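# Bring each gripper's grasp point beside a red ball

## Task

Finish with the two red balls each sitting very near the grasp point of a separate gripper, with neither gripper holding or carrying anything and both stands still standing. The balls must stay where they are without the robot propping them up.

## Robot and tools

Robot: two arms, left_arm and right_arm, each ending in a two-finger gripper. A gripper's grasp point is its end_effector_position, the spot between the finger pads, a little under 1 cm behind the fingertips. In gripper coordinates the fingers point along +z and open and close along y.

Frame: every pose is in one shared scene frame, in metres. The origin lies on the table top midway between the arms, +x points out over the table, +z points up, and left_arm sits on the +y side. The names left and right are just labels; they do not tell you which side of an image something is on. Quaternions are written w first (qw, qx, qy, qz).

The row: every motion command uses a row of 16 plain numbers covering both arms, even if only one should move: x, y, z, qw, qx, qy, qz, opening for left_arm, followed by the same eight for right_arm. x, y, z and the quaternion are an absolute pose goal for that gripper's grasp point and orientation in the scene frame, not an offset. Opening runs from -1 (closed) to +1 (fully open, 0.087 m). A row is refused, and nothing is sent, if any target lies more than 0.6 m from that arm's last reported position along any axis of its gripper. To keep an arm still, resend exactly the pose and quaternion from the last result taken before it was meant to stop, plus its wanted opening; to hold an orientation, repeat your own target quaternion rather than the drifting reported one.

Tools:
- execute_actions {"actions": [...], "pictures": bool}. An empty list just returns the state. One action {"rows": [[16 numbers], ...], "steps": n} plays the rows one per control step (1/30 s), n at most 15 (default 15), repeating the final row if rows run out. A wait {"steps": n}, n up to 300, returns after n steps counted from the previous result, thinking time included. Pictures come by default.
- move {"target": [16 numbers], "speed": m/s}. Drives each grasp point in a straight line toward its absolute target pose; both paths finish together and last between 0.5 and 10 s (cut off at 10 s). speed is 0.002 to 0.5, default 0.25; turning is capped at twice that in rad/s. Openings are applied at the start. Paths ignore obstacles and the other arm. Grippers lag, wander and can overshoot speed, mostly with a nearly straight arm.
- wait {"seconds": 0 to 10}: lets the simulation run with no new command.
- zoom_image {"camera": "cam_left_wrist" or "cam_right_wrist", "region": [x0, y0, x1, y1]}: enlarges part of that camera's latest image; pixels from the top-left corner, region at most 504 by 504.
The goal must already hold and keep holding.

Control behaviour: each step, the commanded pose is clipped to within 70 mm and 16 degrees of the measured pose, then inverse kinematics tracks it, favouring position over orientation. After an action ends, an arm only continues to its last clipped pose (70 mm at most), so far goals need several actions; read the result and send the remainder. Joint friction can leave the gripper up to about 31 mm off, and tiny commands may do nothing. Elbows cannot fully straighten. The simulation keeps running while you think. Printed hand positions can be off, more so at long reach.

Gripping: grip_measured reports finger opening on the command scale (each gripper may be biased by up to about 1 mm). To hold something, command about 0.02 below grip_measured; a smaller gap holds more gently. Pads push up to roughly 20 N; fast closing can squeeze harder.

Reading results: the state line shows left_arm: ... | right_arm: ... with each grasp point position and quaternion. HELD marks steps where part of your row was not sent; a pose unreachable line names an arm whose command the clearance check altered or stopped. Hand target shows the pose each arm is currently heading for. Joint positions end with the measured finger gap in metres; joint torques are raw, offset and noisy, so use them cautiously. The move: line states how the move ended (done, off_target, moving, held, fault) and which limits acted: paced means the sent pose was clipped, held means some steps were blocked and the arm may then jump faster. If only one arm is named, the other finished at rest. Distances to each pose are also given. Joint ranges (rad): waist -2.618 to 3.054, shoulder 0.000 to 3.142, elbow 0.000 to 3.142, wrist pitch -1.571 to 1.571, wrist yaw -1.571 to 1.571, wrist roll -2.094 to 2.094.

Cameras: cam_left_wrist and cam_right_wrist, both 504x504, mounted on the wrists.

Avoid: arms colliding or pushing on each other; anything leaving the table; tipping a stand; fast contacts or targets set far beyond a contact point, which press harder; dropping or slamming objects. Loose items may get nudged and held parts tugged occasionally. Holding loads heats motors: MOTOR HOT appears from 75 °C, 90 °C halts the arm for 10 s, and 100 °C makes it go limp and fall (OVER-TEMPERATURE FAULT). Any FAULT stop is costly. Smooth, quick, low-effort motion is preferred. At the end, open both grippers and leave each ball resting on its own near a different grasp point.

Each tool is called after "Request:" as name(argument=value, ...) on one line, values as JSON.

## Session

I'll start by looking at the current state.

Request:
execute_actions(actions=[])

Scene clock: 0.00 s of 3740.00 s.
left_arm: end_effector_position=(+0.2636, -0.0067, +0.3188) grip_measured=+0.980 end_effector_quat_wxyz=(+0.475, +0.874, +0.102, +0.017) | right_arm: end_effector_position=(+0.2884, -0.3152, +0.2147) grip_measured=+1.000 end_effector_quat_wxyz=(+0.334, -0.339, +0.771, -0.423)
Joint positions: left_arm=[-0.795  1.33   1.469 -0.802  0.469  1.829  0.087] | right_arm=[ 0.787  1.165  0.945 -0.809  1.06  -0.349  0.087]
Joint velocities: left_arm=[-0.012 -0.012 -0.027 -0.007 -0.037 -0.11  -0.001] | right_arm=[ 0.007 -0.017  0.002  0.007 -0.11   0.037  0.   ]
Joint torques (N m, as the arm reports them, + toward a larger angle): no reading
Motor temperatures (°C, as the motors report them): left_arm=[20 21 22 21 20 20] | right_arm=[22 21 22 18 20 20]
Hand target (left_arm): +0.264, -0.007, +0.319; +0.475, +0.874, +0.102, +0.017
Hand target (right_arm): +0.288, -0.315, +0.215; +0.334, -0.339, +0.771, -0.423

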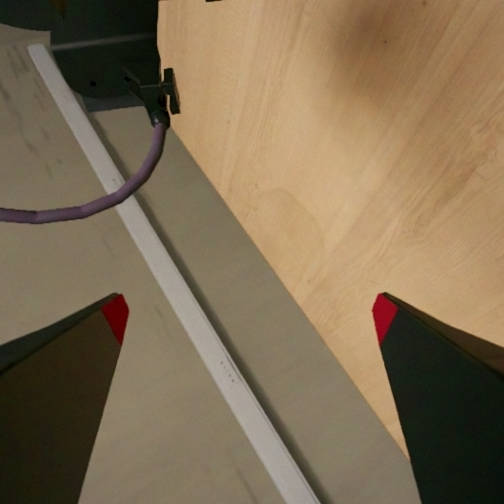

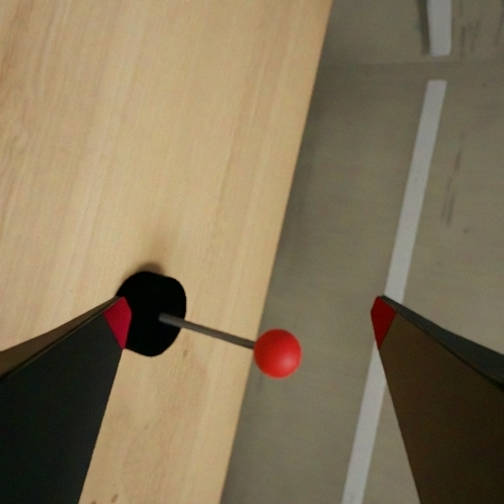

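Request:
move(target=[0.20, 0.22, 0.40, 0.383, 0, 0.924, 0, 1, 0.28, -0.40, 0.35, 0.383, 0, 0.924, 0, 1], speed=0.25)

Scene clock: 60.90 s of 3740.00 s.
left_arm: end_effector_position=(+0.2085, +0.2142, +0.3894) grip_measured=+0.980 end_effector_quat_wxyz=(+0.450, +0.043, +0.888, -0.082) | right_arm: end_effector_position=(+0.2832, -0.4002, +0.3548) grip_measured=+1.000 end_effector_quat_wxyz=(+0.399, -0.008, +0.917, -0.007)
Joint positions: left_arm=[-0.827  1.154  1.971 -1.549 -0.516 -0.549  0.087] | right_arm=[-0.284  1.276  1.891 -1.383 -0.19  -0.206  0.087]
Joint velocities: left_arm=[ 0.002  0.002  0.022 -0.007  0.022 -0.037 -0.002] | right_arm=[-0.012 -0.002 -0.012  0.007 -0.037 -0.022  0.   ]
Joint torques (N m, as the arm reports them, + toward a larger angle): left_arm=[ 1.15 -1.51  5.62  1.75 -0.13 -0.13] | right_arm=[-0.74 -1.22  6.49  1.48 -0.06 -0.01]
Motor temperatures (°C, as the motors report them): left_arm=[20 22 27 27 20 21] | right_arm=[22 22 27 21 20 20]
Hand target (left_arm): +0.204, +0.220, +0.399; +0.459, +0.031, +0.883, -0.097
Hand target (right_arm): +0.284, -0.400, +0.352; +0.389, -0.002, +0.921, +0.001
Off the commanded pose (left_arm): 0.015 m, 14 deg.
Off the commanded pose (right_arm): 0.006 m, 2 deg.
joint sent to its limit (left arm) — the command would take joint 4 (wrist pitch) past its lower limit, so that joint was sent only as far as its limit.
After step 90, 52.17 s passed at rest.
move: off_target (left_arm)

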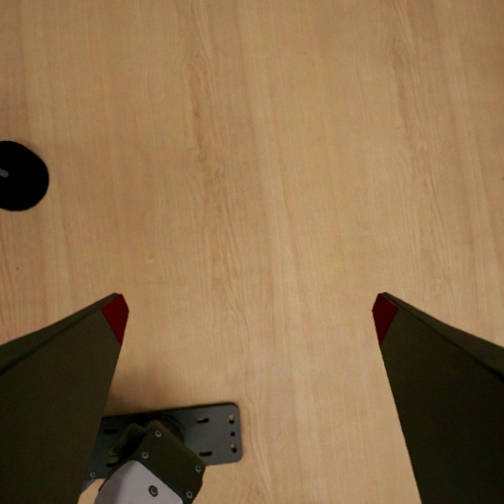

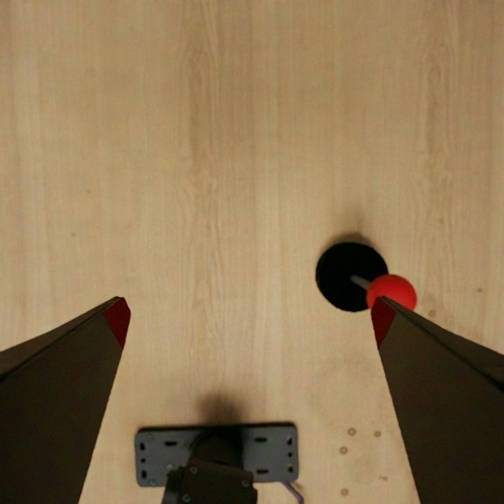

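Request:
move(target=[0.36, 0.43, 0.34, 0.383, 0, 0.924, 0, 1, 0.215, -0.515, 0.21, 0.383, 0, 0.924, 0, 1], speed=0.25)

Scene clock: 182.67 s of 3740.00 s.
left_arm: end_effector_position=(+0.3597, +0.4250, +0.3356) grip_measured=+0.980 end_effector_quat_wxyz=(+0.376, -0.001, +0.927, +0.000) | right_arm: end_effector_position=(+0.2143, -0.5131, +0.2166) grip_measured=+1.000 end_effector_quat_wxyz=(+0.387, -0.001, +0.922, -0.010)
Joint positions: left_arm=[ 0.487  1.568  2.06  -1.34   0.296  0.319  0.087] | right_arm=[-1.052  1.123  1.218 -1.169 -0.651 -0.869  0.087]
Joint velocities: left_arm=[-0.007 -0.007 -0.002  0.022  0.022  0.007  0.   ] | right_arm=[-0.007  0.007  0.002  0.051  0.066 -0.022  0.   ]
Joint torques (N m, as the arm reports them, + toward a larger angle): left_arm=[ 0.99 -5.72  6.53  1.8   0.2   0.06] | right_arm=[-0.91 -0.95  5.66  1.27 -0.3  -0.11]
Motor temperatures (°C, as the motors report them): left_arm=[20 21 29 30 20 21] | right_arm=[22 21 29 24 20 20]
Hand target (left_arm): +0.362, +0.428, +0.341; +0.384, +0.001, +0.923, +0.003
Hand target (right_arm): +0.215, -0.516, +0.209; +0.385, +0.001, +0.923, -0.002
Off the commanded pose (left_arm): 0.007 m, 1 deg.
Off the commanded pose (right_arm): 0.007 m, 1 deg.
After step 90, 117.00 s passed at rest.
move: done

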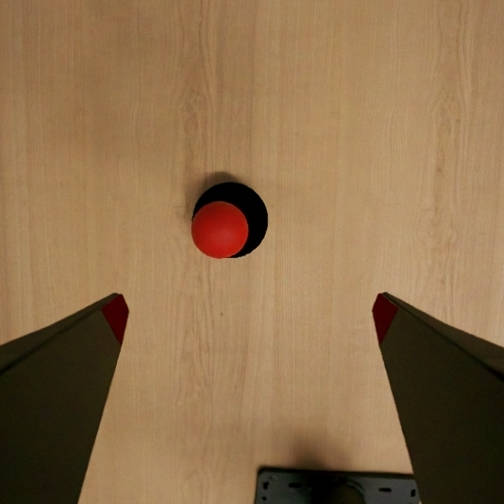

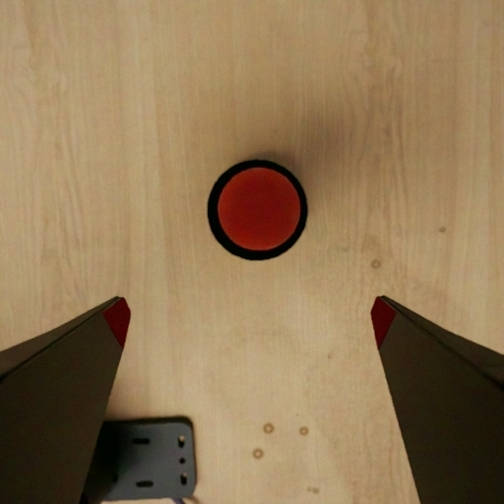

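Request:
move(target=[0.35, 0.447, 0.235, 0.383, 0, 0.924, 0, 1, 0.247, -0.515, 0.158, 0.383, 0, 0.924, 0, 1], speed=0.12)

Scene clock: 209.13 s of 3740.00 s.
left_arm: end_effector_position=(+0.3522, +0.4456, +0.2296) grip_measured=+0.980 end_effector_quat_wxyz=(+0.370, -0.003, +0.929, -0.006) | right_arm: end_effector_position=(+0.2456, -0.5136, +0.1686) grip_measured=+1.000 end_effector_quat_wxyz=(+0.394, -0.006, +0.919, -0.009)
Joint positions: left_arm=[ 0.574  1.389  1.431 -0.929  0.357  0.387  0.087] | right_arm=[-0.928  1.123  1.003 -0.871 -0.603 -0.742  0.087]
Joint velocities: left_arm=[-0.027 -0.007 -0.007  0.037  0.022 -0.022  0.   ] | right_arm=[ 0.002  0.027  0.002 -0.022 -0.022  0.037  0.   ]
Joint torques (N m, as the arm reports them, + toward a larger angle): left_arm=[ 1.06 -8.45  4.75  1.92  0.2  -0.01] | right_arm=[ 0.4  -1.48  5.95  1.42 -0.07 -0.03]
Motor temperatures (°C, as the motors report them): left_arm=[20 23 30 31 20 21] | right_arm=[22 21 29 24 20 20]
Hand target (left_arm): +0.350, +0.447, +0.234; +0.382, +0.000, +0.924, +0.000
Hand target (right_arm): +0.246, -0.513, +0.158; +0.383, -0.000, +0.924, +0.000
Off the commanded pose (left_arm): 0.006 m, 2 deg.
Off the commanded pose (right_arm): 0.011 m, 2 deg.
After step 90, 21.97 s passed at rest.
move: off_target (right_arm)

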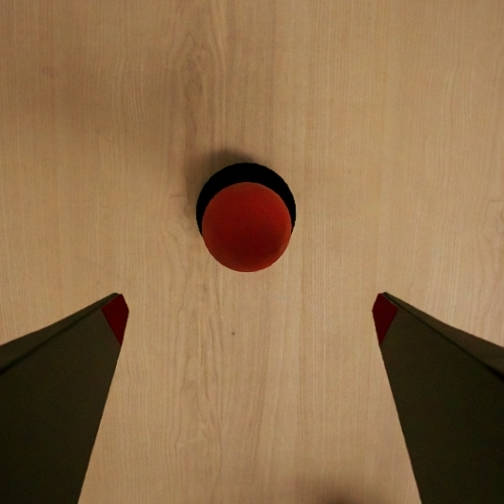

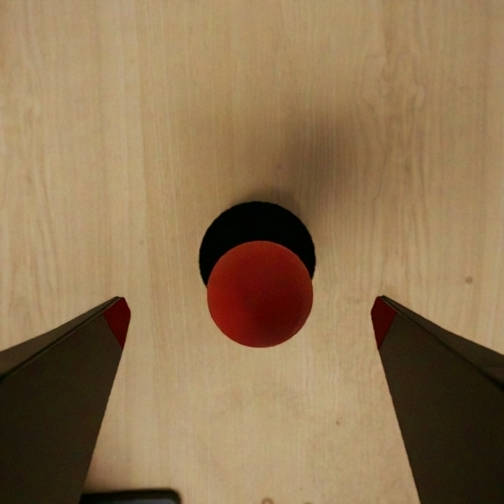

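Request:
zoom_image(camera="cam_right_wrist", region=[80, 180, 420, 400])

Request:
zoom_image(camera="cam_left_wrist", region=[80, 130, 420, 380])

Region (80, 180, 420, 400) of cam_right_wrist's 504x504 image, scaled by 1.482, with more detail than that image has; it fills the top 326 rows of this view, and the rest is white.

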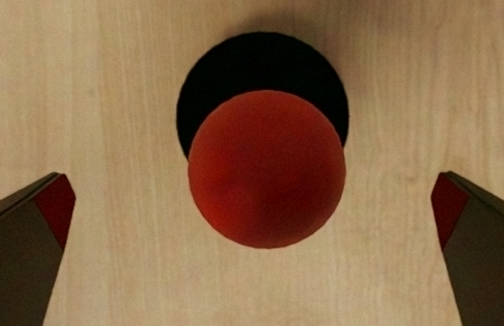

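Region (80, 130, 420, 380) of cam_left_wrist's 504x504 image, scaled by 1.482, with more detail than that image has; it fills the top 371 rows of this view, and the rest is white.

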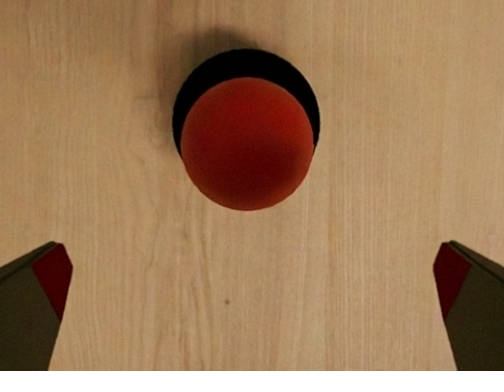

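Request:
move(target=[0.380, 0.448, 0.193, 0.383, 0, 0.924, 0, 1, 0.252, -0.519, 0.148, 0.383, 0, 0.924, 0, 1], speed=0.08)

Scene clock: 256.00 s of 3740.00 s.
left_arm: end_effector_position=(+0.3764, +0.4494, +0.2024) grip_measured=+0.980 end_effector_quat_wxyz=(+0.389, +0.001, +0.921, +0.004) | right_arm: end_effector_position=(+0.2515, -0.5192, +0.1574) grip_measured=+1.000 end_effector_quat_wxyz=(+0.393, -0.005, +0.920, -0.006)
Joint positions: left_arm=[ 0.544  1.41   1.311 -0.734  0.339  0.361  0.087] | right_arm=[-0.922  1.155  0.978 -0.815 -0.6   -0.736  0.087]
Joint velocities: left_arm=[-0.007  0.002  0.002  0.022  0.022 -0.095  0.   ] | right_arm=[-0.022  0.007  0.007 -0.007 -0.081 -0.022  0.   ]
Joint torques (N m, as the arm reports them, + toward a larger angle): left_arm=[-0.62 -5.17  5.2   1.96  0.1  -0.14] | right_arm=[ 0.38 -2.15  6.04  1.46 -0.07  0.02]
Motor temperatures (°C, as the motors report them): left_arm=[20 26 29 33 20 21] | right_arm=[22 21 29 24 20 20]
Hand target (left_arm): +0.379, +0.448, +0.193; +0.383, -0.000, +0.924, +0.000
Hand target (right_arm): +0.252, -0.518, +0.148; +0.383, -0.000, +0.924, +0.000
Off the commanded pose (left_arm): 0.010 m, 1 deg.
Off the commanded pose (right_arm): 0.009 m, 2 deg.
After step 90, 42.73 s passed at rest.
move: done

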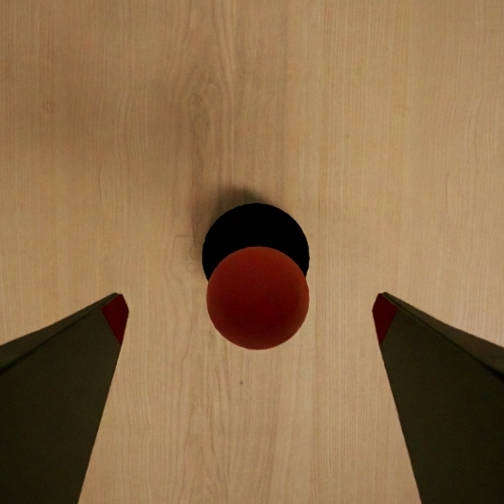

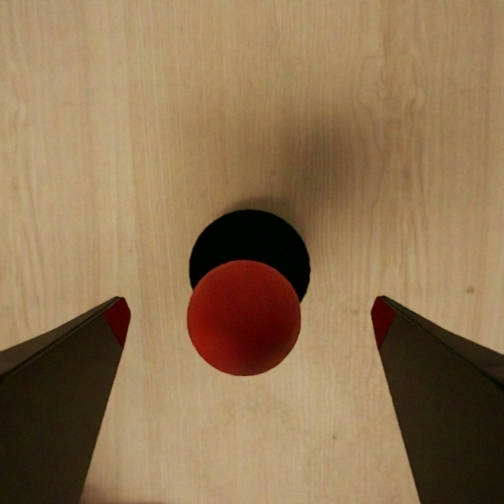

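Request:
move(target=[0.383, 0.445, 0.179, 0.383, 0, 0.924, 0, 1, 0.252, -0.519, 0.148, 0.383, 0, 0.924, 0, 1], speed=0.06)

Scene clock: 263.67 s of 3740.00 s.
left_arm: end_effector_position=(+0.3801, +0.4467, +0.1890) grip_measured=+0.980 end_effector_quat_wxyz=(+0.389, +0.001, +0.921, +0.003) | right_arm: end_effector_position=(+0.2516, -0.5193, +0.1574) grip_measured=+1.000 end_effector_quat_wxyz=(+0.393, -0.005, +0.920, -0.007)
Joint positions: left_arm=[ 0.53   1.41   1.256 -0.674  0.331  0.35   0.087] | right_arm=[-0.922  1.155  0.978 -0.815 -0.6   -0.736  0.087]
Joint velocities: left_arm=[-0.012 -0.017  0.002 -0.022  0.022 -0.022 -0.   ] | right_arm=[-0.012  0.002  0.007 -0.051 -0.066 -0.066  0.   ]
Joint torques (N m, as the arm reports them, + toward a larger angle): left_arm=[-0.53 -5.23  5.14  1.97  0.1  -0.17] | right_arm=[ 0.33 -2.06  6.19  1.41 -0.08  0.03]
Motor temperatures (°C, as the motors report them): left_arm=[20 25 29 33 20 21] | right_arm=[22 21 29 24 20 20]
Hand target (left_arm): +0.382, +0.445, +0.179; +0.383, +0.000, +0.924, -0.000
Hand target (right_arm): +0.252, -0.519, +0.148; +0.383, -0.000, +0.924, +0.000
Off the commanded pose (left_arm): 0.011 m, 1 deg.
Off the commanded pose (right_arm): 0.009 m, 2 deg.
After step 90, 3.77 s passed at rest.
move: off_target (left_arm)

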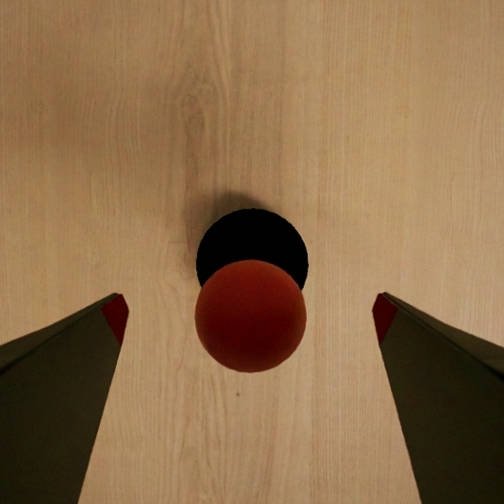

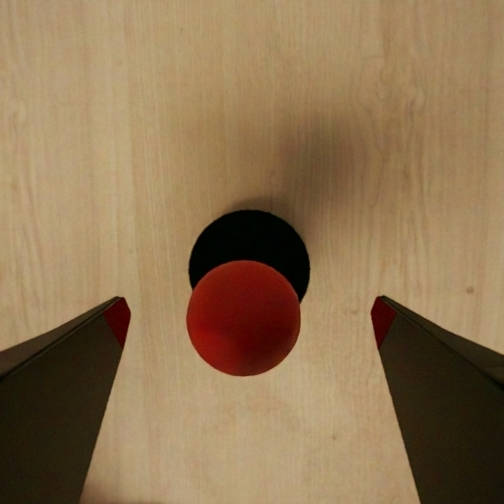

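Request:
finished_scene(scene=1)

The scene is finished: the task was done.


## Next scene

The same job, from a new start.

Request:
execute_actions(actions=[])

Scene clock: 0.00 s of 3740.00 s.
left_arm: end_effector_position=(+0.0216, -0.0347, +0.3594) grip_measured=+0.980 end_effector_quat_wxyz=(+0.541, +0.606, +0.453, -0.367) | right_arm: end_effector_position=(+0.2301, -0.0615, +0.2863) grip_measured=+1.000 end_effector_quat_wxyz=(-0.081, +0.184, +0.864, +0.461)
Joint positions: left_arm=[-1.706  1.02   1.172 -0.301 -0.232  0.298  0.087] | right_arm=[ 0.516  1.426  1.407 -0.884 -0.772  1.23   0.087]
Joint velocities: left_arm=[ 0.002 -0.002 -0.002 -0.007 -0.11  -0.051 -0.   ] | right_arm=[-0.002 -0.007  0.007  0.037 -0.007 -0.037  0.   ]
Joint torques (N m, as the arm reports them, + toward a larger angle): no reading
Motor temperatures (°C, as the motors report them): left_arm=[20 22 26 28 20 21] | right_arm=[22 21 26 21 20 20]
Hand target (left_arm): +0.022, -0.035, +0.359; +0.541, +0.606, +0.453, -0.367
Hand target (right_arm): +0.230, -0.062, +0.286; -0.081, +0.184, +0.864, +0.461

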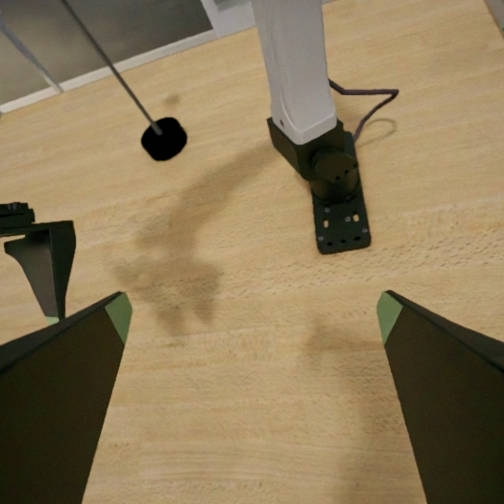

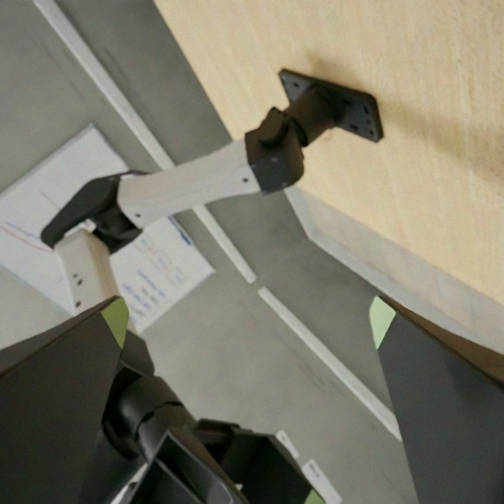

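Request:
move(target=[0.22, 0.22, 0.40, 0.42, 0, 0.907, 0, 1, 0.206, -0.486, 0.38, 0.7524, 0.1932, 0.5773, -0.2517, 1], speed=0.25)

Scene clock: 125.40 s of 3740.00 s.
left_arm: end_effector_position=(+0.2202, +0.2177, +0.3989) grip_measured=+0.980 end_effector_quat_wxyz=(+0.470, +0.022, +0.880, -0.059) | right_arm: end_effector_position=(+0.2165, -0.4879, +0.3826) grip_measured=+1.000 end_effector_quat_wxyz=(+0.745, +0.187, +0.583, -0.266)
Joint positions: left_arm=[-0.831  1.191  2.015 -1.551 -0.593 -0.561  0.087] | right_arm=[-0.448  0.386  0.767 -0.121  0.213 -0.089  0.087]
Joint velocities: left_arm=[-0.002 -0.012  0.017 -0.051 -0.007 -0.037  0.001] | right_arm=[-0.017 -0.017 -0.027 -0.007 -0.037 -0.022  0.   ]
Joint torques (N m, as the arm reports them, + toward a larger angle): left_arm=[ 1.09  1.25  4.98  1.75 -0.18  0.04] | right_arm=[-0.82  1.25  5.25  1.87 -0.01  0.03]
Motor temperatures (°C, as the motors report them): left_arm=[20 22 33 37 20 21] | right_arm=[22 25 32 24 20 20]
Hand target (left_arm): +0.223, +0.217, +0.400; +0.468, +0.022, +0.882, -0.056
Hand target (right_arm): +0.216, -0.487, +0.380; +0.748, +0.187, +0.580, -0.262
Off the commanded pose (left_arm): 0.003 m, 10 deg.
Off the commanded pose (right_arm): 0.011 m, 2 deg.
joint sent to its limit (left arm) — the command would take joint 4 (wrist pitch) past its lower limit, so that joint was sent only as far as its limit.
After step 90, 116.57 s passed at rest.
move: off_target (left_arm, right_arm)

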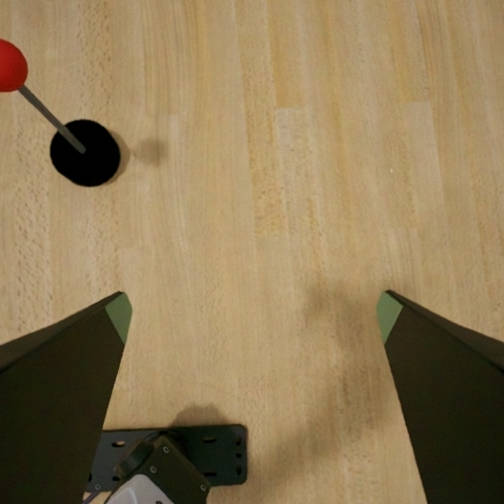

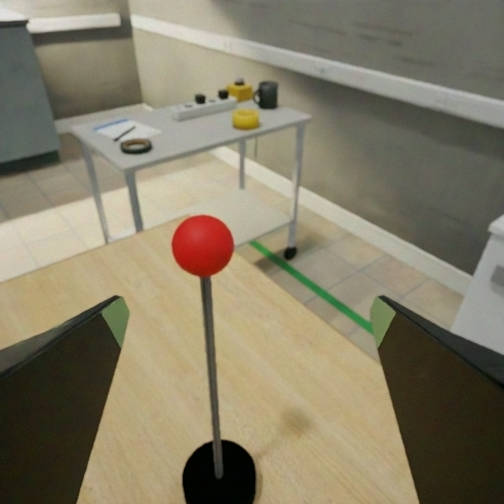

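Request:
move(target=[0.397, 0.385, 0.28, 0.383, 0, 0.924, 0, 1, 0.283, -0.501, 0.3135, 0.7524, 0.1932, 0.5773, -0.2517, 1], speed=0.2)

Scene clock: 187.50 s of 3740.00 s.
left_arm: end_effector_position=(+0.3919, +0.3792, +0.2704) grip_measured=+0.980 end_effector_quat_wxyz=(+0.366, -0.001, +0.930, -0.001) | right_arm: end_effector_position=(+0.2773, -0.4984, +0.3243) grip_measured=+1.000 end_effector_quat_wxyz=(+0.761, +0.192, +0.567, -0.251)
Joint positions: left_arm=[ 0.282  1.479  1.67  -1.026  0.157  0.166  0.087] | right_arm=[-0.334  0.535  0.471  0.366  0.311 -0.088  0.087]
Joint velocities: left_arm=[ 0.007 -0.012  0.002 -0.022 -0.051 -0.007 -0.   ] | right_arm=[ 0.012 -0.007 -0.012  0.007  0.037 -0.007  0.   ]
Joint torques (N m, as the arm reports them, + toward a larger angle): left_arm=[ 0.99 -6.44  7.46  1.99  0.12  0.  ] | right_arm=[ 0.4   1.99  6.36  1.79  0.12 -0.07]
Motor temperatures (°C, as the motors report them): left_arm=[20 22 31 36 20 21] | right_arm=[22 22 30 27 20 20]
Hand target (left_arm): +0.398, +0.383, +0.280; +0.384, +0.001, +0.923, +0.002
Hand target (right_arm): +0.281, -0.499, +0.313; +0.753, +0.193, +0.577, -0.252
Off the commanded pose (left_arm): 0.012 m, 2 deg.
Off the commanded pose (right_arm): 0.012 m, 2 deg.
After step 90, 57.10 s passed at rest.
move: off_target (left_arm, right_arm)

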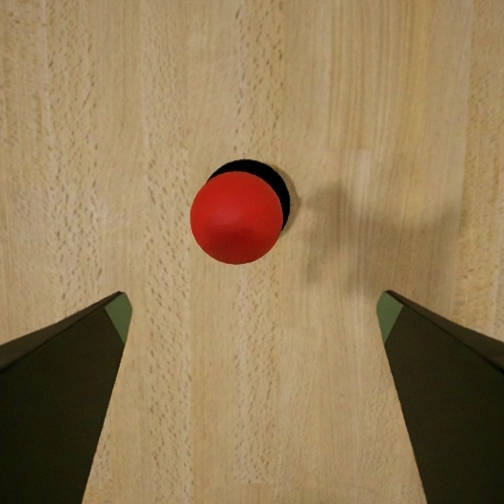

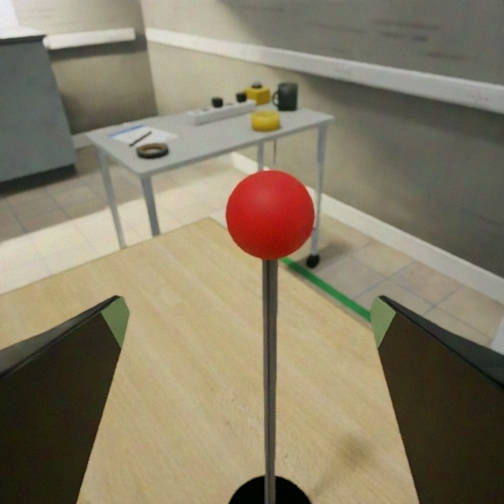

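Request:
move(target=[0.427, 0.388, 0.226, 0.383, 0, 0.924, 0, 1, 0.319, -0.540, 0.332, 0.7524, 0.1932, 0.5773, -0.2517, 1], speed=0.08)

Scene clock: 219.07 s of 3740.00 s.
left_arm: end_effector_position=(+0.4238, +0.3866, +0.2337) grip_measured=+0.980 end_effector_quat_wxyz=(+0.386, +0.001, +0.922, +0.003) | right_arm: end_effector_position=(+0.3161, -0.5369, +0.3287) grip_measured=+1.000 end_effector_quat_wxyz=(+0.750, +0.193, +0.579, -0.255)
Joint positions: left_arm=[ 0.282  1.51   1.519 -0.799  0.157  0.167  0.087] | right_arm=[-0.476  0.815  0.573  0.503  0.181 -0.055  0.087]
Joint velocities: left_arm=[-0.002 -0.007  0.002  0.081 -0.007  0.051 -0.   ] | right_arm=[-0.007 -0.037 -0.017 -0.037  0.007  0.081  0.   ]
Joint torques (N m, as the arm reports them, + toward a larger angle): left_arm=[ 0.61 -6.45  5.15  2.07  0.18 -0.08] | right_arm=[-0.91  0.12  8.89  1.87 -0.04  0.05]
Motor temperatures (°C, as the motors report them): left_arm=[20 23 35 37 20 21] | right_arm=[22 22 31 28 20 20]
Hand target (left_arm): +0.427, +0.388, +0.226; +0.383, -0.000, +0.924, +0.000
Hand target (right_arm): +0.319, -0.539, +0.332; +0.752, +0.193, +0.578, -0.252
Off the commanded pose (left_arm): 0.009 m, 1 deg.
Off the commanded pose (right_arm): 0.005 m, 1 deg.
After step 90, 27.27 s passed at rest.
move: done

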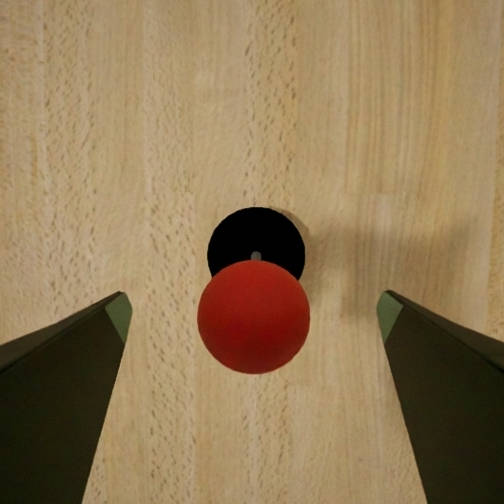

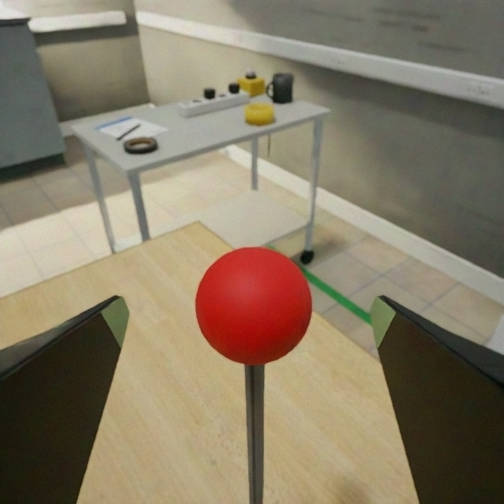

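Request:
finished_scene(scene=2)

The scene is finished: the task was done.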